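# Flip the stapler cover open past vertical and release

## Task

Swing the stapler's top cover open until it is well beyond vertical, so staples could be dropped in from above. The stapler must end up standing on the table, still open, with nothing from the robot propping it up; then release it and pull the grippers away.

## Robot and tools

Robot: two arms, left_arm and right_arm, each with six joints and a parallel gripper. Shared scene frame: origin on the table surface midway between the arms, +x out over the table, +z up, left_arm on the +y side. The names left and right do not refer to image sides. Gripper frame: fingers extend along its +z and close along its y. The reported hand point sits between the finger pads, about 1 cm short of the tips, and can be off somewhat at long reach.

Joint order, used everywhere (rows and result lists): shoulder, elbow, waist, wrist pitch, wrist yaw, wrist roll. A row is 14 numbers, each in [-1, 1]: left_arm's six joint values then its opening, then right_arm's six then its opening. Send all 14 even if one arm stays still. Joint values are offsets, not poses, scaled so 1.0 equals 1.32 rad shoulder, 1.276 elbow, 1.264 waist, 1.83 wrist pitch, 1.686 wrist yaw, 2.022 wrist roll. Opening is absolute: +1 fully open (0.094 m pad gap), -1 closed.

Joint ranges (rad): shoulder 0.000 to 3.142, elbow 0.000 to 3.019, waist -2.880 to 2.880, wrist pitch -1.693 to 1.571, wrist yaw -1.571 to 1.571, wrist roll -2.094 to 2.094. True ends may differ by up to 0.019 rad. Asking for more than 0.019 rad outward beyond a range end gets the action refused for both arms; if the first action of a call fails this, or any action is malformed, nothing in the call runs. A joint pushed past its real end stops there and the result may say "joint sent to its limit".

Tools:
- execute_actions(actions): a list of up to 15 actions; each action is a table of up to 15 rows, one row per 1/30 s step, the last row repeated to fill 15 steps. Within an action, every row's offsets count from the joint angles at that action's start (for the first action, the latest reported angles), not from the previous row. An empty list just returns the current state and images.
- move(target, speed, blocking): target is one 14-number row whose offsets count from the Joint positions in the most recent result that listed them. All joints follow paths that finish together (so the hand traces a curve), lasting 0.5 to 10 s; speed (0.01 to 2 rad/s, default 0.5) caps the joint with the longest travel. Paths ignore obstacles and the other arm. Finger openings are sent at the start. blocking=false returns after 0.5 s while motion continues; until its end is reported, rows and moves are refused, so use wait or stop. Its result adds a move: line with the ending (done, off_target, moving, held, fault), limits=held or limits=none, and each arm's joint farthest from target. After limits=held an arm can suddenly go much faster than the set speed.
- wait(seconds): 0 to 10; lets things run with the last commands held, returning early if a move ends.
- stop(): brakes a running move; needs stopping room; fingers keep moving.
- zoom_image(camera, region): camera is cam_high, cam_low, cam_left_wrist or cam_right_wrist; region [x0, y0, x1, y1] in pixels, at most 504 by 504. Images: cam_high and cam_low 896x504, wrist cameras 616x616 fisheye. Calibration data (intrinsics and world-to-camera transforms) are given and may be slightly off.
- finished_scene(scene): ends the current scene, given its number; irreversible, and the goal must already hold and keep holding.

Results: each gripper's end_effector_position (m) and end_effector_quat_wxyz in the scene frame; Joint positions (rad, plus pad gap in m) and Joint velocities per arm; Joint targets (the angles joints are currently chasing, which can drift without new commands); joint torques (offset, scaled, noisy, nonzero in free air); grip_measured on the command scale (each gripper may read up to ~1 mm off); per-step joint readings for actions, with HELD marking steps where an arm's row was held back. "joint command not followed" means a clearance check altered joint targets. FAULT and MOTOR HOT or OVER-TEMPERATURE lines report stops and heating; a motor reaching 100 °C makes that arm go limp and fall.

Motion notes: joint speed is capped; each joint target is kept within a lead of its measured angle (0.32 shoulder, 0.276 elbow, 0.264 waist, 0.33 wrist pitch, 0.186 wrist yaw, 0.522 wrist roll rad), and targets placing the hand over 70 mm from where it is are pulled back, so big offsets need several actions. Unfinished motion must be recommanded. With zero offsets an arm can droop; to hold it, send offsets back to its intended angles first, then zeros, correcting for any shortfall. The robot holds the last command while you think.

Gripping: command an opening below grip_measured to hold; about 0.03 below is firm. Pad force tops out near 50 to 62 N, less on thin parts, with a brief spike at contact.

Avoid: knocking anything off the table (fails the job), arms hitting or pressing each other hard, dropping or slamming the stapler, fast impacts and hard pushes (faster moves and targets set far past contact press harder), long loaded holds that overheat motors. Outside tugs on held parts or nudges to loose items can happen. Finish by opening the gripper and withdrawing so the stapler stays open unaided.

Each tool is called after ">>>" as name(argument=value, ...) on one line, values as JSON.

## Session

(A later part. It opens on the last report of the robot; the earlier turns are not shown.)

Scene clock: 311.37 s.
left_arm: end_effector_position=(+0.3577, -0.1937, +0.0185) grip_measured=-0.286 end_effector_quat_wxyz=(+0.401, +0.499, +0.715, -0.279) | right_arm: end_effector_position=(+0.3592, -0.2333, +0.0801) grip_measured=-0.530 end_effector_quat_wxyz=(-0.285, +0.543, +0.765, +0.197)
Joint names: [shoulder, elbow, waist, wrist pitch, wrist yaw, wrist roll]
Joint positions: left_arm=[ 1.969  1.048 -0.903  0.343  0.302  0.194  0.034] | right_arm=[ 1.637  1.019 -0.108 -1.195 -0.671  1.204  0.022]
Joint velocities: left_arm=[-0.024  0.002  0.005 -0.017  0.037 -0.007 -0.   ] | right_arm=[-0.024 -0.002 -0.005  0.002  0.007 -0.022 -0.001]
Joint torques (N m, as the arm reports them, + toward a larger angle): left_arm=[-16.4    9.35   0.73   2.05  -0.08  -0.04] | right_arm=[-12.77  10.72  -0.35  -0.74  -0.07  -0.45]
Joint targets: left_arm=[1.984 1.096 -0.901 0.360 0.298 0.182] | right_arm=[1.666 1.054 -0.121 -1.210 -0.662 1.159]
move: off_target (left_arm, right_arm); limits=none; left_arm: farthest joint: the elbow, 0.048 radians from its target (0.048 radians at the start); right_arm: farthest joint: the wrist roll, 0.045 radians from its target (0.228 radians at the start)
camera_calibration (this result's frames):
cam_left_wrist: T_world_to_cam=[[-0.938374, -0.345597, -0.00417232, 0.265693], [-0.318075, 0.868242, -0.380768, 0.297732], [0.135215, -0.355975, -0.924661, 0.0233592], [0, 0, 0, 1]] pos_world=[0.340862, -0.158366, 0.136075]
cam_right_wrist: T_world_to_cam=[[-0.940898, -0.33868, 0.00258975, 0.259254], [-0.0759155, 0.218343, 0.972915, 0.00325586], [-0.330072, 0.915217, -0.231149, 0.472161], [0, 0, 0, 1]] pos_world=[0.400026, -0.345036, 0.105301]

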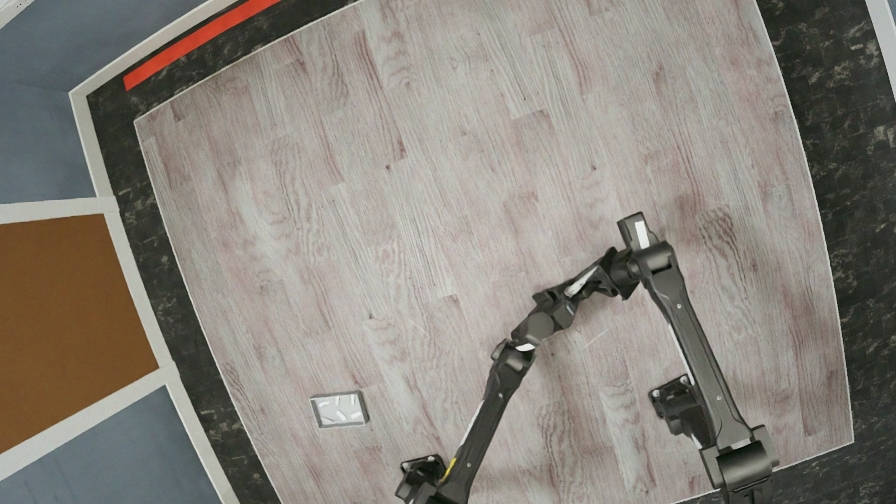

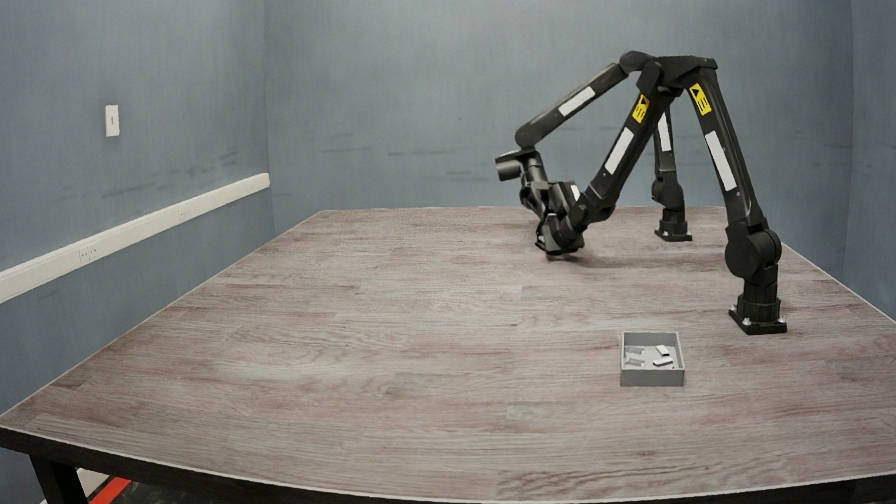

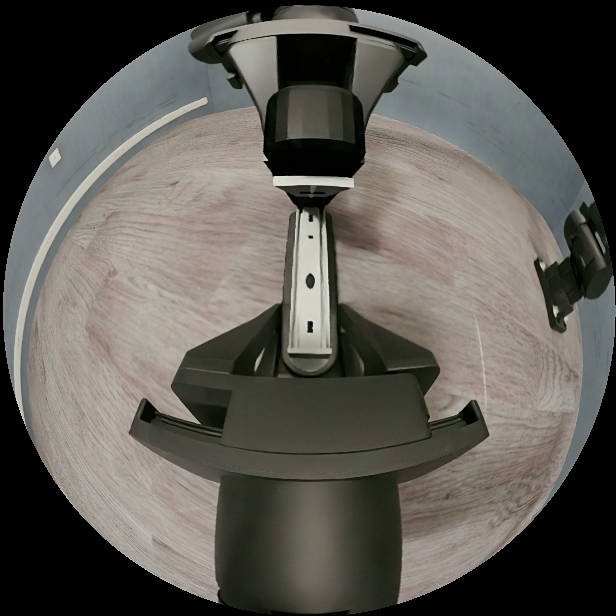

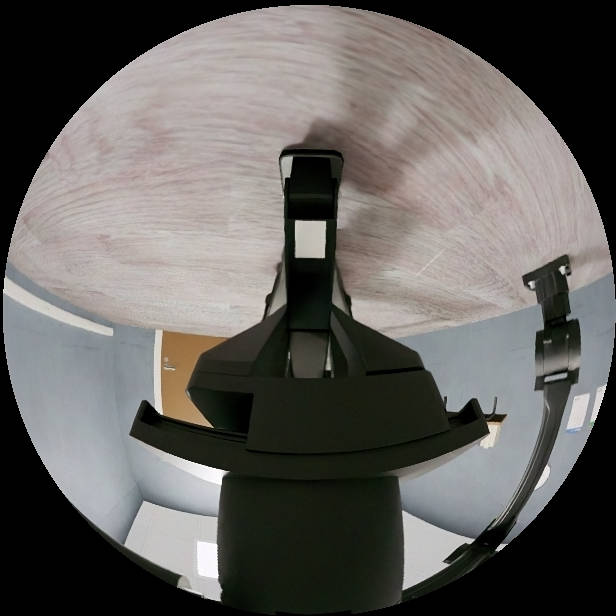

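>>> move(target=[0.0114, 0.0376, 0.0016, 0.0093, -0.0024, -0.0059, -0.32, 0.1205, 0.0904, -0.0892, -0.1231, -0.1098, -0.1288, -0.56], speed=0.2)

Scene clock: 317.97 s.
left_arm: end_effector_position=(+0.3567, -0.1943, +0.0186) grip_measured=-0.286 end_effector_quat_wxyz=(+0.400, +0.497, +0.717, -0.282) | right_arm: end_effector_position=(+0.3638, -0.2459, +0.0919) grip_measured=-0.530 end_effector_quat_wxyz=(-0.386, +0.517, +0.718, +0.260)
Joint names: [shoulder, elbow, waist, wrist pitch, wrist yaw, wrist roll]
Joint positions: left_arm=[ 1.969  1.048 -0.903  0.343  0.306  0.185  0.034] | right_arm=[ 1.76   1.093 -0.206 -1.417 -0.864  0.965  0.022]
Joint velocities: left_arm=[-0.005 -0.007 -0.015  0.002 -0.037  0.051  0.   ] | right_arm=[-0.005  0.012 -0.005 -0.002 -0.066  0.051  0.001]
Joint torques (N m, as the arm reports them, + toward a larger angle): left_arm=[-16.17   9.33   0.92   2.05  -0.24   0.04] | right_arm=[-13.52  10.49  -0.62  -0.74  -0.23  -0.2 ]
Joint targets: left_arm=[1.984 1.096 -0.901 0.360 0.298 0.182] | right_arm=[1.796 1.134 -0.221 -1.421 -0.856 0.944]
move: off_target (left_arm, right_arm); limits=none; left_arm: farthest joint: the elbow, 0.048 radians from its target (0.048 radians at the start); right_arm: farthest joint: the elbow, 0.041 radians from its target (0.115 radians at the start)
camera_calibration (this result's frames):
cam_left_wrist: T_world_to_cam=[[-0.938115, -0.346291, 0.00474621, 0.264235], [-0.321821, 0.866598, -0.381366, 0.298982], [0.12795, -0.359293, -0.924412, 0.0253195], [0, 0, 0, 1]] pos_world=[0.340861, -0.158498, 0.136173]
cam_right_wrist: T_world_to_cam=[[-0.942406, -0.333909, 0.0193631, 0.259529], [0.0277607, -0.0203956, 0.999407, -0.10394], [-0.333316, 0.942385, 0.0284905, 0.471915], [0, 0, 0, 1]] pos_world=[0.404764, -0.360186, 0.0854078]

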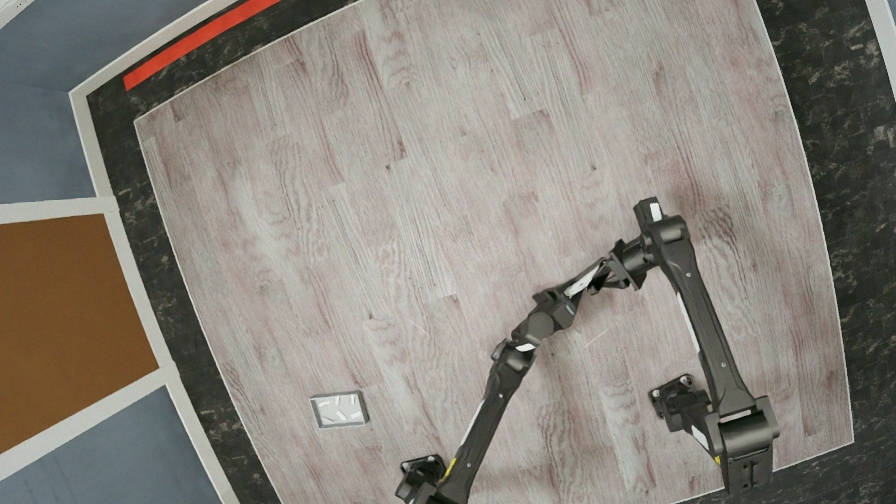

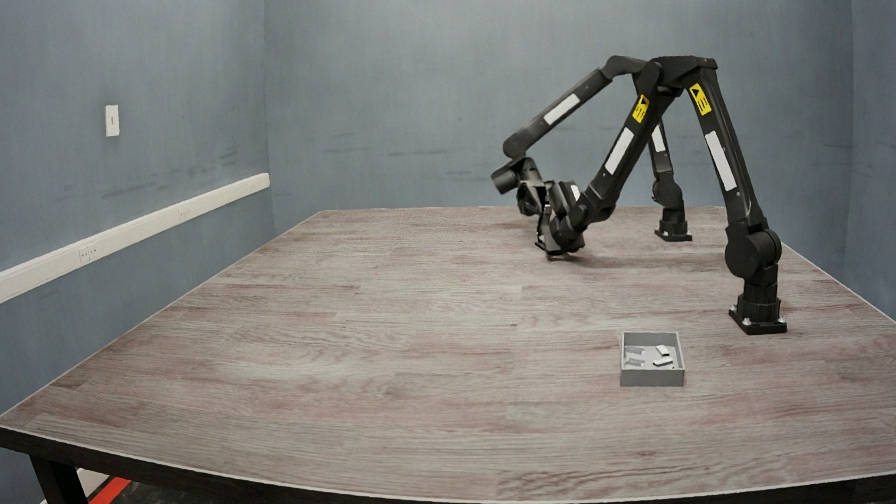

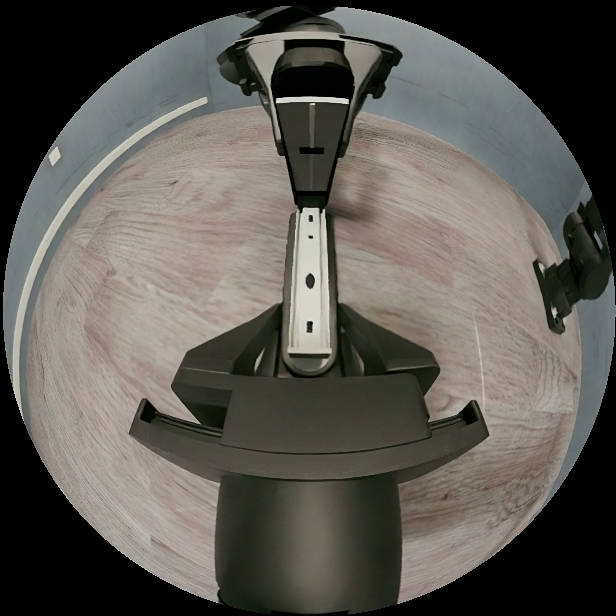

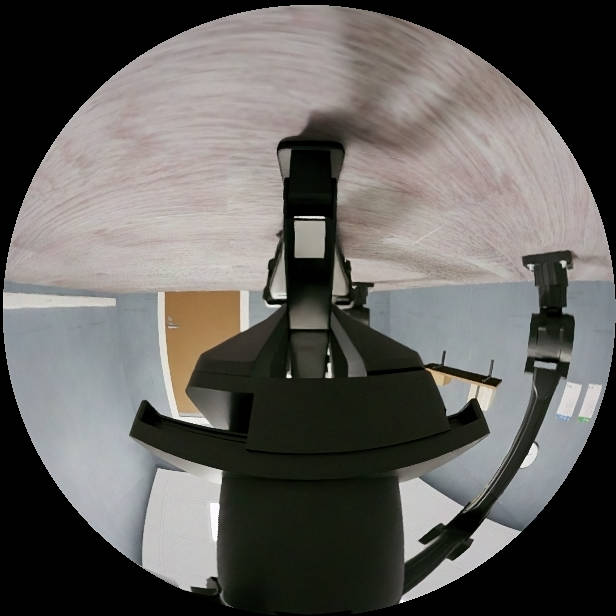

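>>> move(target=[0.0114, 0.0376, 0.0016, 0.0093, -0.0047, -0.0015, -0.32, 0.1147, 0.0792, -0.0562, -0.1154, -0.0596, -0.1274, -0.56], speed=0.2)

Scene clock: 345.50 s.
left_arm: end_effector_position=(+0.3566, -0.1943, +0.0184) grip_measured=-0.286 end_effector_quat_wxyz=(+0.399, +0.496, +0.717, -0.283) | right_arm: end_effector_position=(+0.3677, -0.2559, +0.0982) grip_measured=-0.530 end_effector_quat_wxyz=(-0.452, +0.491, +0.679, +0.306)
Joint names: [shoulder, elbow, waist, wrist pitch, wrist yaw, wrist roll]
Joint positions: left_arm=[ 1.97   1.048 -0.903  0.343  0.306  0.183  0.034] | right_arm=[ 1.872  1.152 -0.262 -1.629 -0.968  0.728  0.022]
Joint velocities: left_arm=[-0.005 -0.007 -0.015 -0.007  0.007 -0.037 -0.001] | right_arm=[-0.005  0.002  0.015  0.012 -0.066  0.007  0.   ]
Joint torques (N m, as the arm reports them, + toward a larger angle): left_arm=[-16.2    9.36   0.59   2.04  -0.29   0.07] | right_arm=[-14.34   9.92  -0.57  -0.91  -0.37  -0.19]
Joint targets: left_arm=[1.985 1.096 -0.901 0.360 0.298 0.182] | right_arm=[1.911 1.194 -0.276 -1.628 -0.964 0.707]
move: off_target (left_arm, right_arm); limits=none; left_arm: farthest joint: the elbow, 0.048 radians from its target (0.048 radians at the start); right_arm: farthest joint: the elbow, 0.042 radians from its target (0.101 radians at the start)
camera_calibration (this result's frames):
cam_left_wrist: T_world_to_cam=[[-0.937799, -0.347108, 0.00702764, 0.263843], [-0.323433, 0.866119, -0.381089, 0.299338], [0.126192, -0.359658, -0.924512, 0.0256743], [0, 0, 0, 1]] pos_world=[0.341008, -0.158447, 0.135957]
cam_right_wrist: T_world_to_cam=[[-0.941947, -0.335067, 0.0215864, 0.259034], [0.0911448, -0.193292, 0.976899, -0.175885], [-0.323154, 0.922154, 0.21261, 0.455511], [0, 0, 0, 1]] pos_world=[0.407227, -0.367255, 0.0693836]

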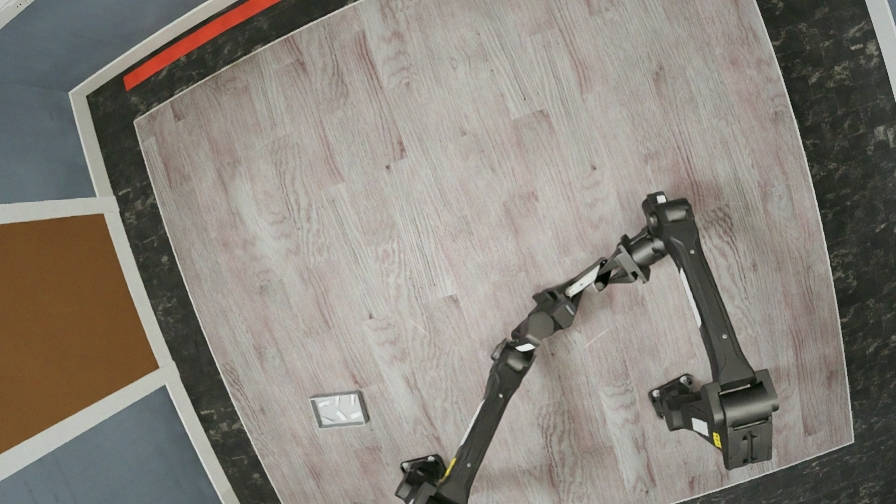

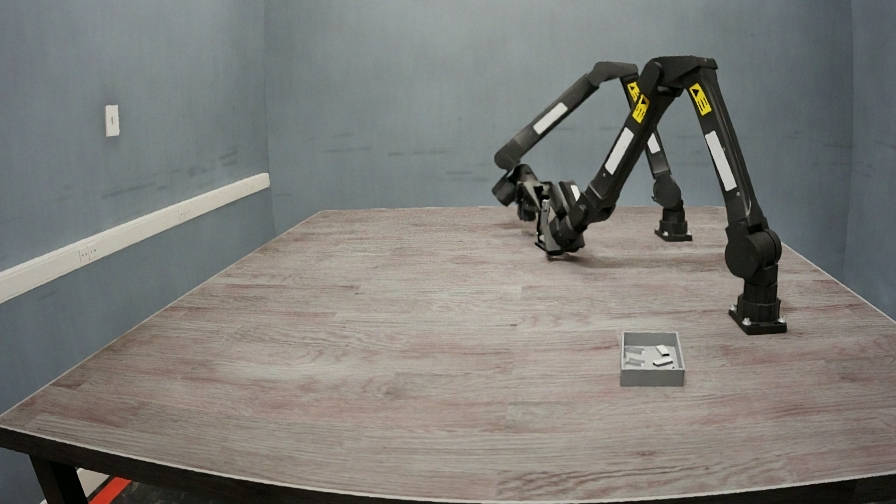

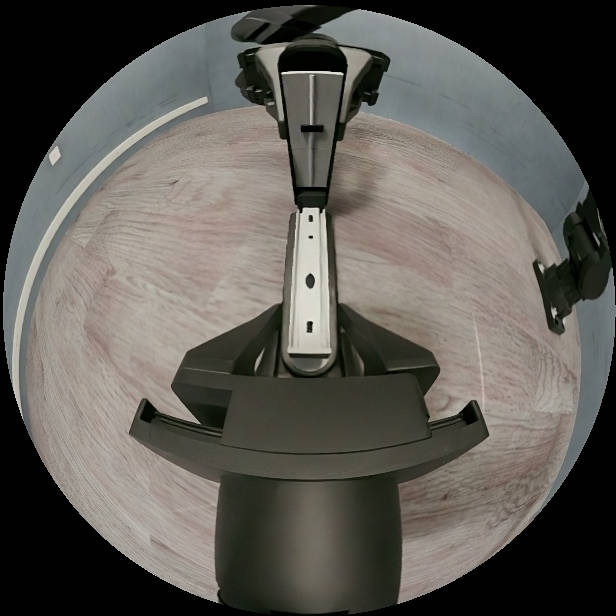

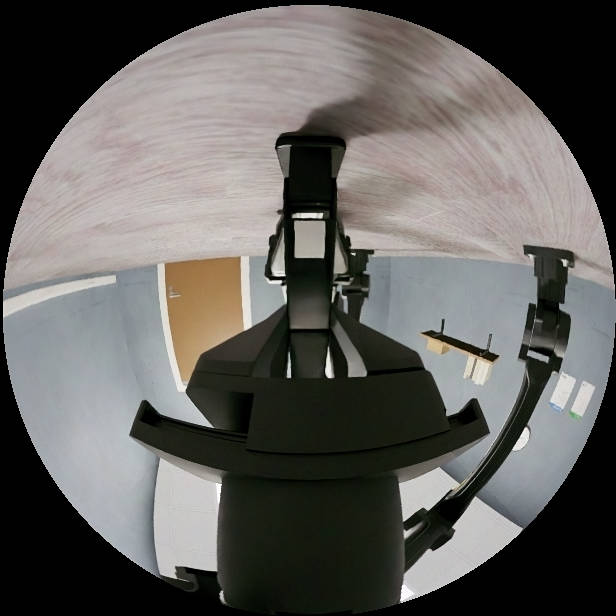

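>>> move(target=[0.0114, 0.0376, 0.0016, 0.0093, -0.0047, -0.0005, -0.32, 0.0326, 0.0566, -0.0383, -0.0202, 0.0243, -0.0211, -0.54], speed=0.06)

Scene clock: 364.90 s.
left_arm: end_effector_position=(+0.3611, -0.2001, +0.0197) grip_measured=-0.286 end_effector_quat_wxyz=(+0.403, +0.495, +0.716, -0.282) | right_arm: end_effector_position=(+0.3727, -0.2638, +0.0991) grip_measured=-0.526 end_effector_quat_wxyz=(-0.452, +0.487, +0.683, +0.304)
Joint names: [shoulder, elbow, waist, wrist pitch, wrist yaw, wrist roll]
Joint positions: left_arm=[ 1.981  1.067 -0.905  0.343  0.301  0.182  0.034] | right_arm=[ 1.887  1.178 -0.277 -1.658 -0.95   0.699  0.022]
Joint velocities: left_arm=[-0.005 -0.002  0.005  0.002 -0.081  0.007 -0.   ] | right_arm=[-0.015 -0.012 -0.005  0.007  0.007  0.007 -0.   ]
Joint torques (N m, as the arm reports them, + toward a larger angle): left_arm=[-17.44   8.01   0.83   2.05   0.02   0.07] | right_arm=[-15.56  10.34  -2.2   -1.3    0.51  -0.12]
Joint targets: left_arm=[1.985 1.096 -0.901 0.360 0.298 0.182] | right_arm=[1.915 1.224 -0.310 -1.666 -0.926 0.685]
move: off_target (left_arm, right_arm); limits=none; left_arm: farthest joint: the elbow, 0.029 radians from its target (0.048 radians at the start); right_arm: farthest joint: the elbow, 0.047 radians from its target (0.072 radians at the start)
camera_calibration (this result's frames):
cam_left_wrist: T_world_to_cam=[[-0.936726, -0.350055, 0.00224861, 0.26514], [-0.323483, 0.863131, -0.387767, 0.305932], [0.133799, -0.363959, -0.921755, 0.0206193], [0, 0, 0, 1]] pos_world=[0.344568, -0.163741, 0.13704]
cam_right_wrist: T_world_to_cam=[[-0.938884, -0.343755, 0.0181282, 0.257967], [0.0887603, -0.190873, 0.977594, -0.177285], [-0.332592, 0.919456, 0.20972, 0.467214], [0, 0, 0, 1]] pos_world=[0.413329, -0.374745, 0.0706526]

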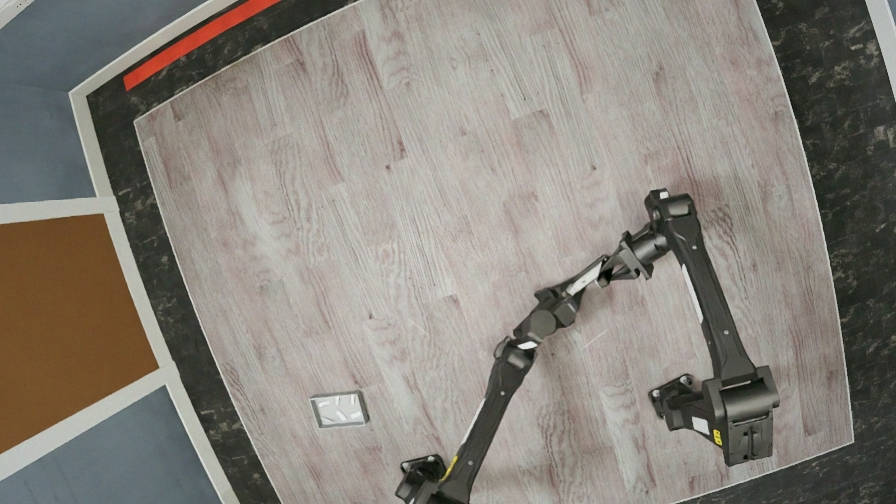

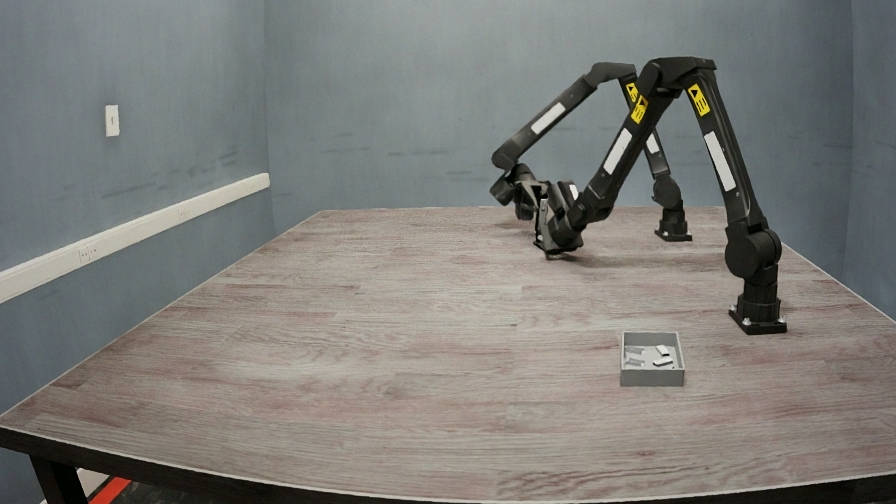

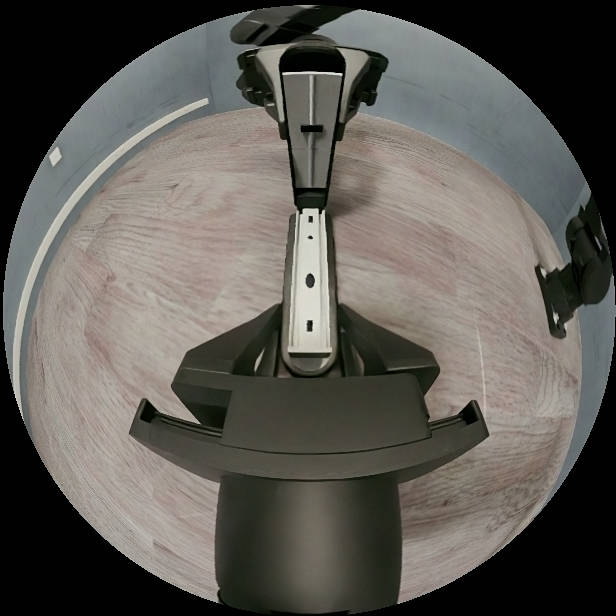

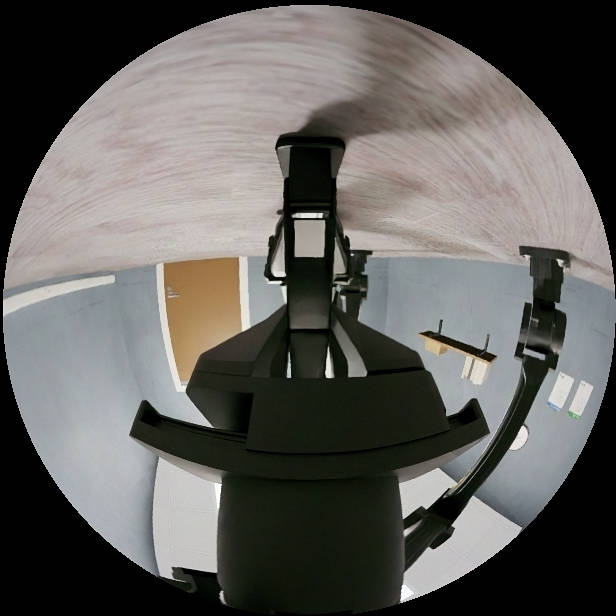

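>>> execute_actions(actions=[])

Scene clock: 373.53 s.
left_arm: end_effector_position=(+0.3611, -0.2001, +0.0197) grip_measured=-0.286 end_effector_quat_wxyz=(+0.403, +0.495, +0.716, -0.282) | right_arm: end_effector_position=(+0.3727, -0.2638, +0.0991) grip_measured=-0.526 end_effector_quat_wxyz=(-0.452, +0.487, +0.683, +0.304)
Joint names: [shoulder, elbow, waist, wrist pitch, wrist yaw, wrist roll]
Joint positions: left_arm=[ 1.981  1.067 -0.905  0.343  0.301  0.182  0.034] | right_arm=[ 1.887  1.178 -0.277 -1.658 -0.95   0.699  0.022]
Joint velocities: left_arm=[-0.005 -0.002 -0.005 -0.012  0.051 -0.007 -0.001] | right_arm=[ 0.005 -0.012 -0.005 -0.007 -0.081 -0.007 -0.   ]
Joint torques (N m, as the arm reports them, + toward a larger angle): left_arm=[-17.62   8.01   0.87   2.09   0.01   0.07] | right_arm=[-15.64  10.33  -2.14  -1.27   0.51  -0.12]
Joint targets: left_arm=[1.985 1.096 -0.901 0.360 0.298 0.182] | right_arm=[1.915 1.224 -0.310 -1.666 -0.926 0.685]
camera_calibration (this result's frames):
cam_left_wrist: T_world_to_cam=[[-0.936726, -0.350055, 0.00224861, 0.26514], [-0.323483, 0.863131, -0.387767, 0.305932], [0.133799, -0.363959, -0.921755, 0.0206193], [0, 0, 0, 1]] pos_world=[0.344568, -0.163741, 0.13704]
cam_right_wrist: T_world_to_cam=[[-0.938884, -0.343755, 0.0181282, 0.257967], [0.0887603, -0.190873, 0.977594, -0.177285], [-0.332592, 0.919456, 0.20972, 0.467214], [0, 0, 0, 1]] pos_world=[0.413329, -0.374745, 0.0706526]

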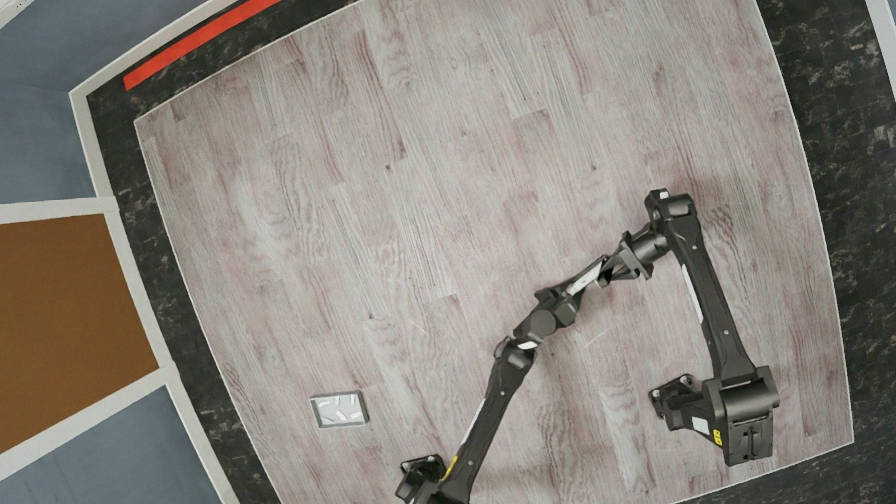

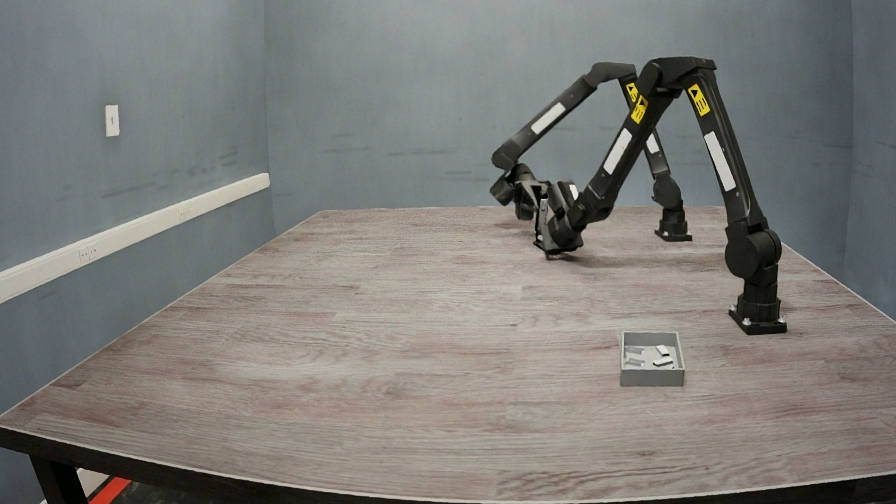

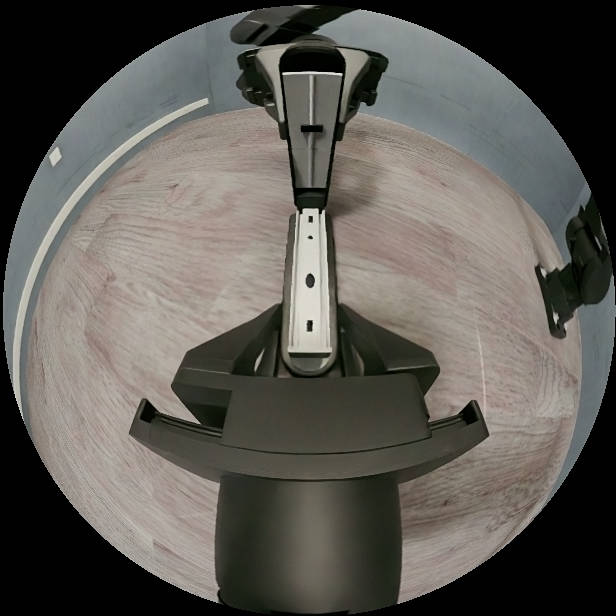

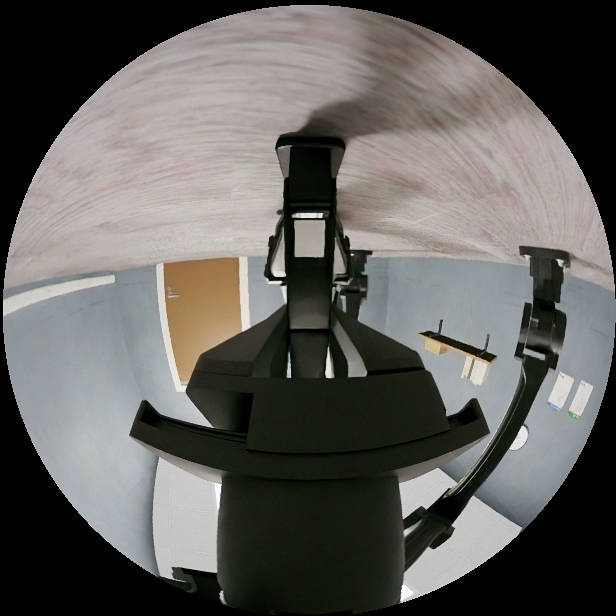

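>>> execute_actions(actions=[[[0.003,0.0227,0.003,0.0093,-0.002,0.0,-0.32,0.0189,0.0329,-0.0047,-0.0033,0.003,-0.002,-0.556]],[[0,0,0,0,0,0,0.0,0,0,0,0,0,0,-0.556]]])

Scene clock: 432.87 s.
left_arm: end_effector_position=(+0.3614, -0.2000, +0.0196) grip_measured=-0.002 end_effector_quat_wxyz=(+0.404, +0.495, +0.716, -0.282) | right_arm: end_effector_position=(+0.3729, -0.2629, +0.0994) grip_measured=-0.530 end_effector_quat_wxyz=(-0.452, +0.487, +0.682, +0.305)
Joint names: [shoulder, elbow, waist, wrist pitch, wrist yaw, wrist roll]
Joint positions: left_arm=[ 1.981  1.067 -0.905  0.344  0.299  0.182  0.047] | right_arm=[ 1.887  1.178 -0.275 -1.658 -0.953  0.699  0.022]
Joint velocities: left_arm=[-0.015 -0.012 -0.005 -0.012 -0.051  0.007 -0.   ] | right_arm=[ 0.005 -0.012 -0.015  0.007 -0.037 -0.022 -0.001]
Joint torques (N m, as the arm reports them, + toward a larger angle): left_arm=[-18.11   5.97   0.41   1.43   0.14   0.08] | right_arm=[-17.83   6.3    0.17  -0.97  -0.5    0.03]
Joint targets: left_arm=[1.981 1.067 -0.905 0.344 0.299 0.182] | right_arm=[1.887 1.178 -0.275 -1.658 -0.953 0.699]
Step readings (joint positions; steps 1 to 15: 1st action; 16 to 30: 2nd action):
0: left_arm=[1.981 1.067 -0.905 0.343 0.301 0.182] | right_arm=[1.887 1.178 -0.277 -1.658 -0.950 0.699]
1: left_arm=[1.981 1.067 -0.905 0.344 0.300 0.182] | right_arm=[1.887 1.178 -0.276 -1.658 -0.952 0.699]
2: left_arm=[1.981 1.067 -0.905 0.344 0.300 0.182] | right_arm=[1.887 1.178 -0.276 -1.658 -0.953 0.699]
4: left_arm=[1.981 1.067 -0.905 0.344 0.299 0.182] | right_arm=[1.887 1.178 -0.275 -1.658 -0.953 0.699]
8: left_arm=[1.981 1.067 -0.905 0.344 0.299 0.182] | right_arm=[1.887 1.178 -0.275 -1.658 -0.953 0.699]
15: left_arm=[1.981 1.067 -0.905 0.344 0.299 0.182] | right_arm=[1.887 1.178 -0.275 -1.658 -0.953 0.699]
16: left_arm=[1.981 1.067 -0.905 0.344 0.299 0.182] | right_arm=[1.887 1.178 -0.275 -1.658 -0.953 0.699]
17: left_arm=[1.981 1.067 -0.905 0.344 0.299 0.182] | right_arm=[1.887 1.178 -0.275 -1.658 -0.953 0.699]
19: left_arm=[1.981 1.067 -0.905 0.344 0.299 0.182] | right_arm=[1.887 1.178 -0.275 -1.658 -0.953 0.699]
23: left_arm=[1.981 1.067 -0.905 0.344 0.299 0.182] | right_arm=[1.887 1.178 -0.275 -1.658 -0.953 0.699]
30: Joint positions above
camera_calibration (this result's frames):
cam_left_wrist: T_world_to_cam=[[-0.936278, -0.351258, 0.00134443, 0.265032], [-0.324253, 0.86281, -0.387838, 0.30612], [0.135071, -0.36356, -0.921727, 0.0201035], [0, 0, 0, 1]] pos_world=[0.344688, -0.16372, 0.136899]
cam_right_wrist: T_world_to_cam=[[-0.939208, -0.342924, 0.0170536, 0.25893], [0.0883153, -0.193286, 0.97716, -0.17789], [-0.331796, 0.919263, 0.211821, 0.46585], [0, 0, 0, 1]] pos_world=[0.413466, -0.373828, 0.070735]

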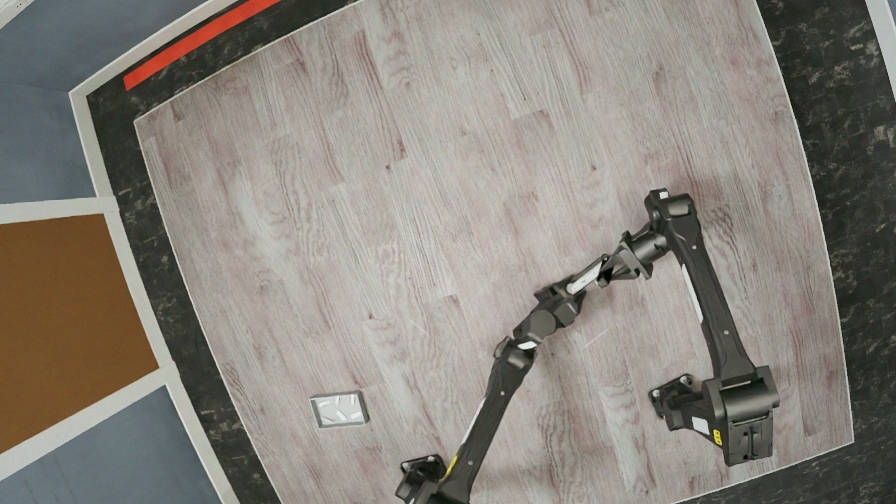

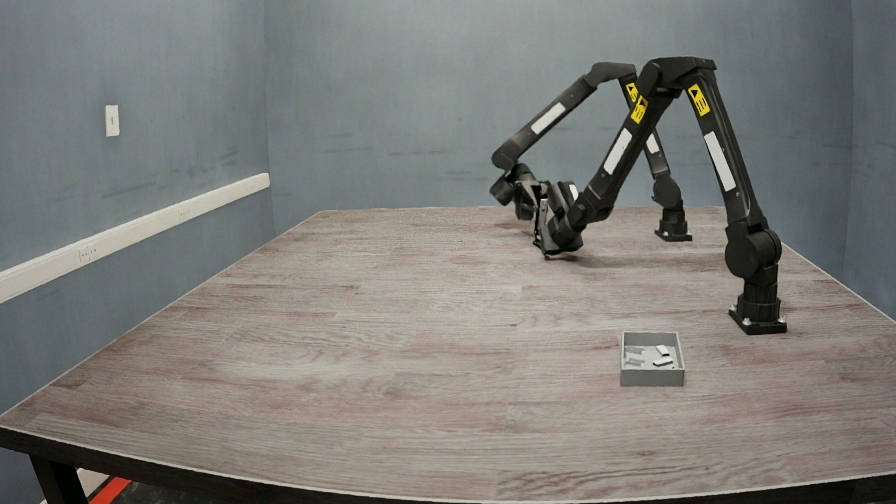

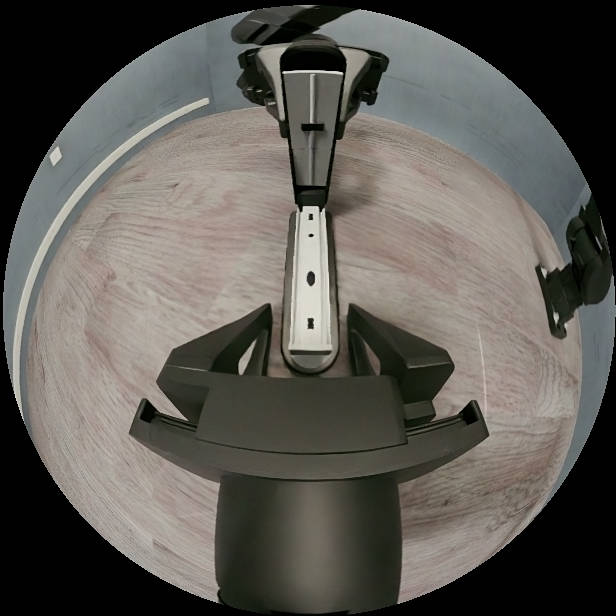

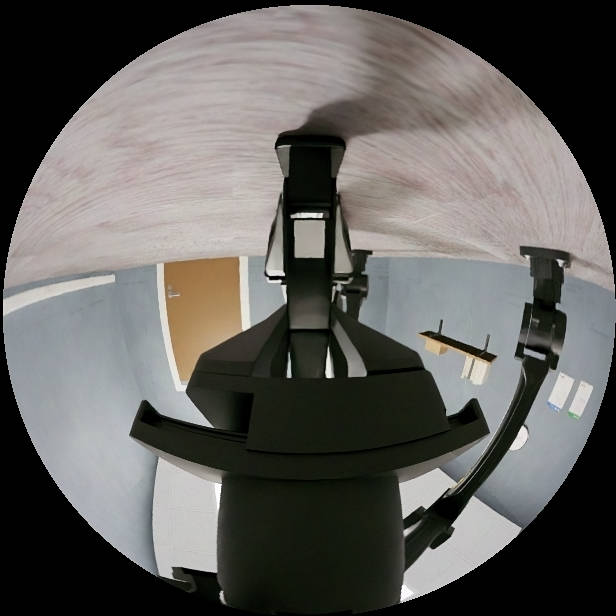

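>>> move(target=[-0.1652,0.0792,0.001,-0.1525,0,0,0.0,0.0076,0.0196,0,0,0,0,-0.556], speed=0.3)

Scene clock: 446.80 s.
left_arm: end_effector_position=(+0.3584, -0.1966, +0.1212) grip_measured=-0.002 end_effector_quat_wxyz=(+0.397, +0.496, +0.720, -0.280) | right_arm: end_effector_position=(+0.3729, -0.2629, +0.0994) grip_measured=-0.530 end_effector_quat_wxyz=(-0.452, +0.487, +0.682, +0.305)
Joint names: [shoulder, elbow, waist, wrist pitch, wrist yaw, wrist roll]
Joint positions: left_arm=[ 1.773  1.111 -0.905  0.077  0.299  0.182  0.047] | right_arm=[ 1.887  1.178 -0.275 -1.658 -0.953  0.699  0.022]
Joint velocities: left_arm=[ 0.015 -0.007 -0.005 -0.002 -0.022 -0.081 -0.001] | right_arm=[-0.005 -0.002 -0.005 -0.002  0.095  0.007  0.001]
Joint torques (N m, as the arm reports them, + toward a larger angle): left_arm=[-17.84  11.41   0.7    1.04   0.14   0.07] | right_arm=[-17.23   8.46   0.68  -0.97  -0.49   0.04]
Joint targets: left_arm=[1.763 1.168 -0.904 0.065 0.299 0.182] | right_arm=[1.897 1.203 -0.275 -1.658 -0.953 0.699]
move: off_target (left_arm, right_arm); limits=none; left_arm: farthest joint: the elbow, 0.057 radians from its target (0.101 radians at the start); right_arm: farthest joint: the elbow, 0.025 radians from its target (0.025 radians at the start)
camera_calibration (this result's frames):
cam_left_wrist: T_world_to_cam=[[-0.936237, -0.351306, 0.00669775, 0.26265], [-0.32813, 0.867337, -0.374243, 0.342187], [0.125665, -0.352578, -0.927307, 0.121651], [0, 0, 0, 1]] pos_world=[0.342897, -0.16163, 0.23911]
cam_right_wrist: T_world_to_cam=[[-0.939208, -0.342924, 0.0170536, 0.25893], [0.0883153, -0.193286, 0.97716, -0.17789], [-0.331796, 0.919263, 0.211821, 0.46585], [0, 0, 0, 1]] pos_world=[0.413466, -0.373828, 0.070735]

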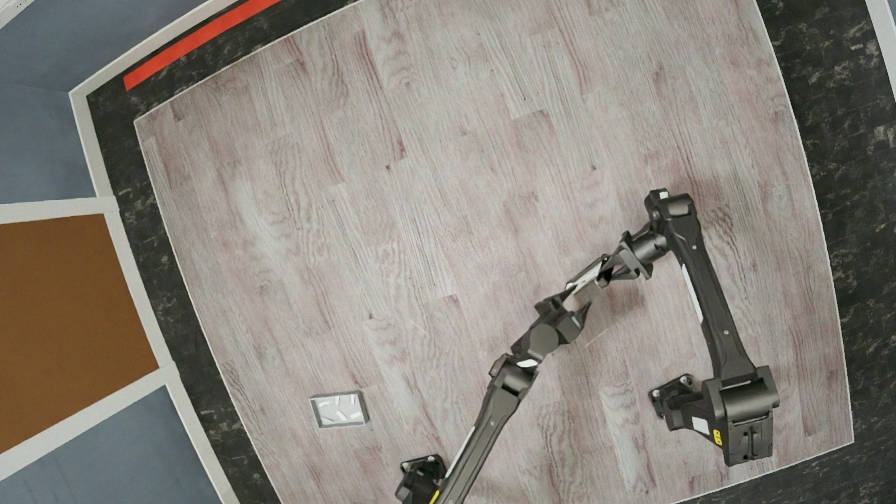

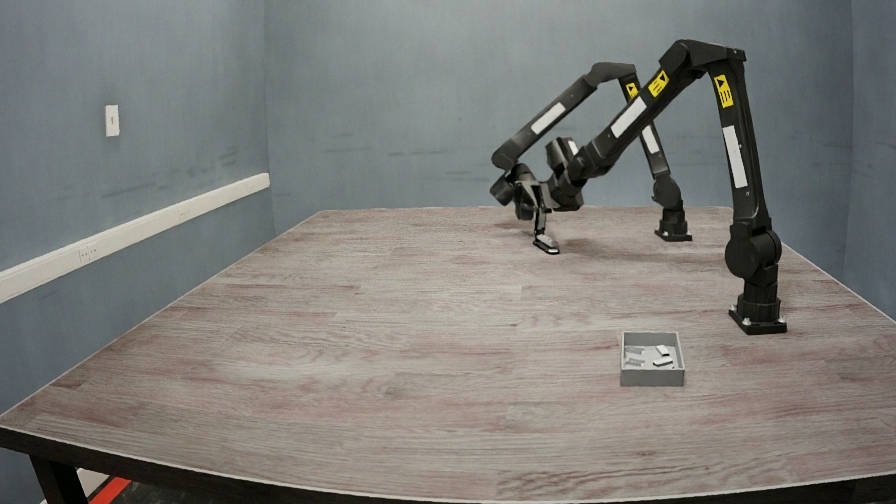

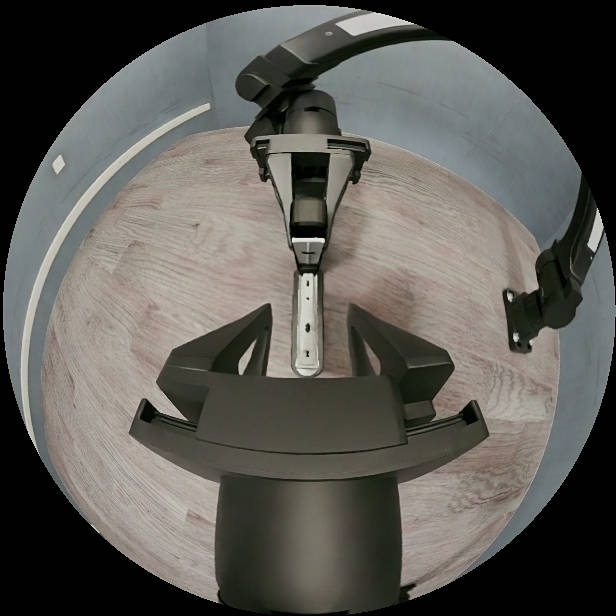

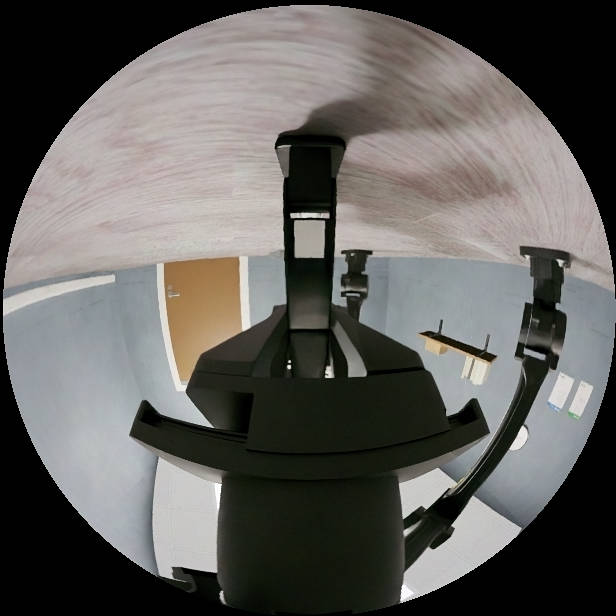

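>>> move(target=[0.0439,0.107,-0.0158,-0.0235,-0.0083,-0.002,-1.0,0.0076,0.0196,0,0,0,0,-0.556], speed=0.15)

>>> zoom_image(camera="cam_low", region=[460, 120, 640, 270])

Scene clock: 480.57 s.
left_arm: end_effector_position=(+0.3700, -0.2162, +0.1184) grip_measured=-0.988 end_effector_quat_wxyz=(+0.395, +0.497, +0.722, -0.276) | right_arm: end_effector_position=(+0.3729, -0.2629, +0.0994) grip_measured=-0.530 end_effector_quat_wxyz=(-0.452, +0.487, +0.682, +0.305)
Joint names: [shoulder, elbow, waist, wrist pitch, wrist yaw, wrist roll]
Joint positions: left_arm=[ 1.825  1.186 -0.914  0.046  0.287  0.182  0.001] | right_arm=[ 1.887  1.178 -0.275 -1.658 -0.953  0.699  0.022]
Joint velocities: left_arm=[ 0.015 -0.012 -0.005 -0.022 -0.022 -0.037  0.001] | right_arm=[ 0.005  0.007 -0.015  0.012  0.007  0.007  0.001]
Joint torques (N m, as the arm reports them, + toward a larger angle): left_arm=[-17.22  11.92  -0.34   1.1    0.03   0.04] | right_arm=[-17.22   8.45   0.66  -0.99  -0.49   0.04]
Joint targets: left_arm=[1.831 1.248 -0.925 0.034 0.285 0.178] | right_arm=[1.897 1.203 -0.275 -1.658 -0.953 0.699]
move: off_target (left_arm, right_arm); limits=none; left_arm: farthest joint: the elbow, 0.062 radians from its target (0.136 radians at the start); right_arm: farthest joint: the elbow, 0.025 radians from its target (0.025 radians at the start)
camera_calibration (this result's frames):
cam_left_wrist: T_world_to_cam=[[-0.935753, -0.352643, 0.00301403, 0.266552], [-0.329329, 0.870766, -0.365116, 0.362119], [0.126131, -0.342651, -0.930957, 0.113073], [0, 0, 0, 1]] pos_world=[0.354422, -0.182579, 0.236678]
cam_right_wrist: T_world_to_cam=[[-0.939208, -0.342924, 0.0170536, 0.25893], [0.0883153, -0.193286, 0.97716, -0.17789], [-0.331796, 0.919263, 0.211821, 0.46585], [0, 0, 0, 1]] pos_world=[0.413466, -0.373828, 0.070735]

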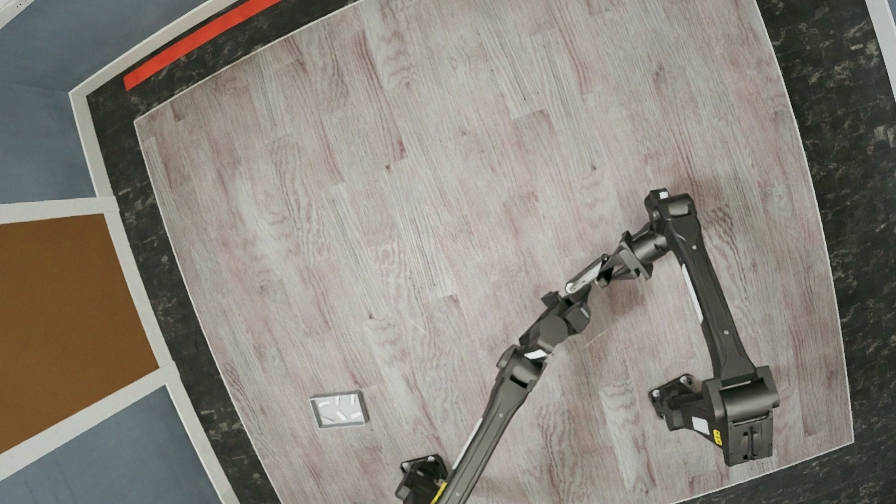

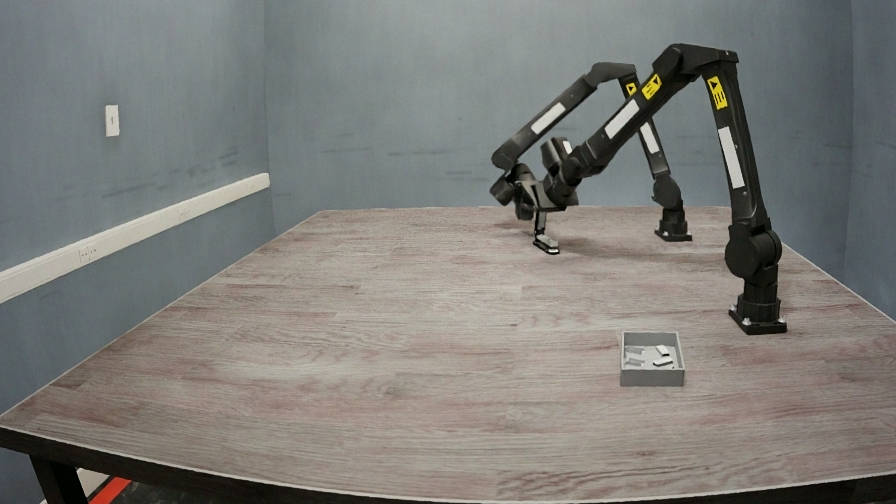

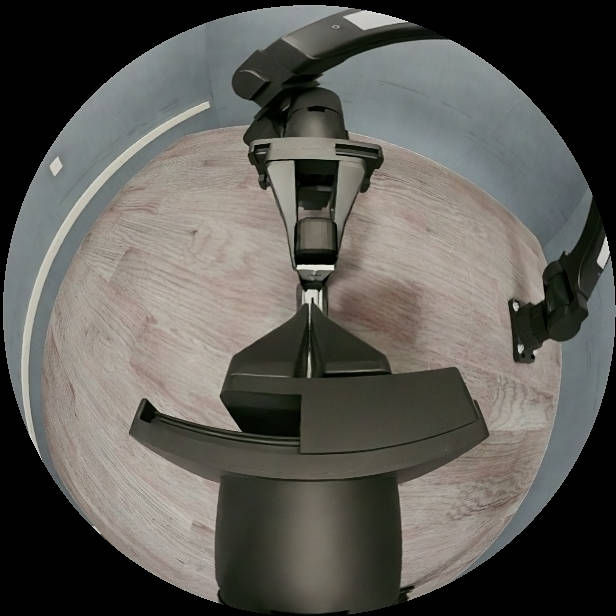

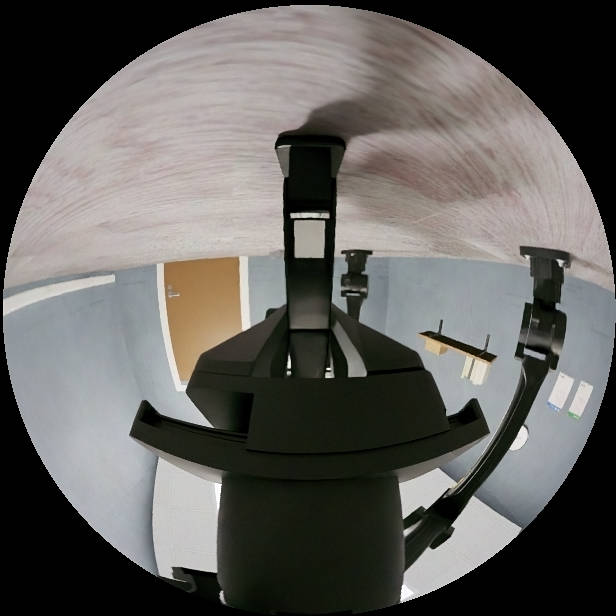

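Region (460, 120, 640, 270) of cam_low's 896x504 image, scaled by 2.800, with more detail than that image has.

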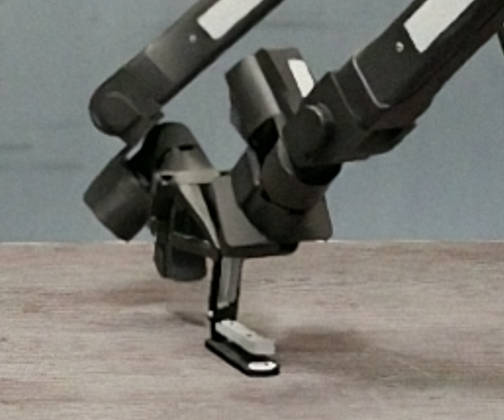

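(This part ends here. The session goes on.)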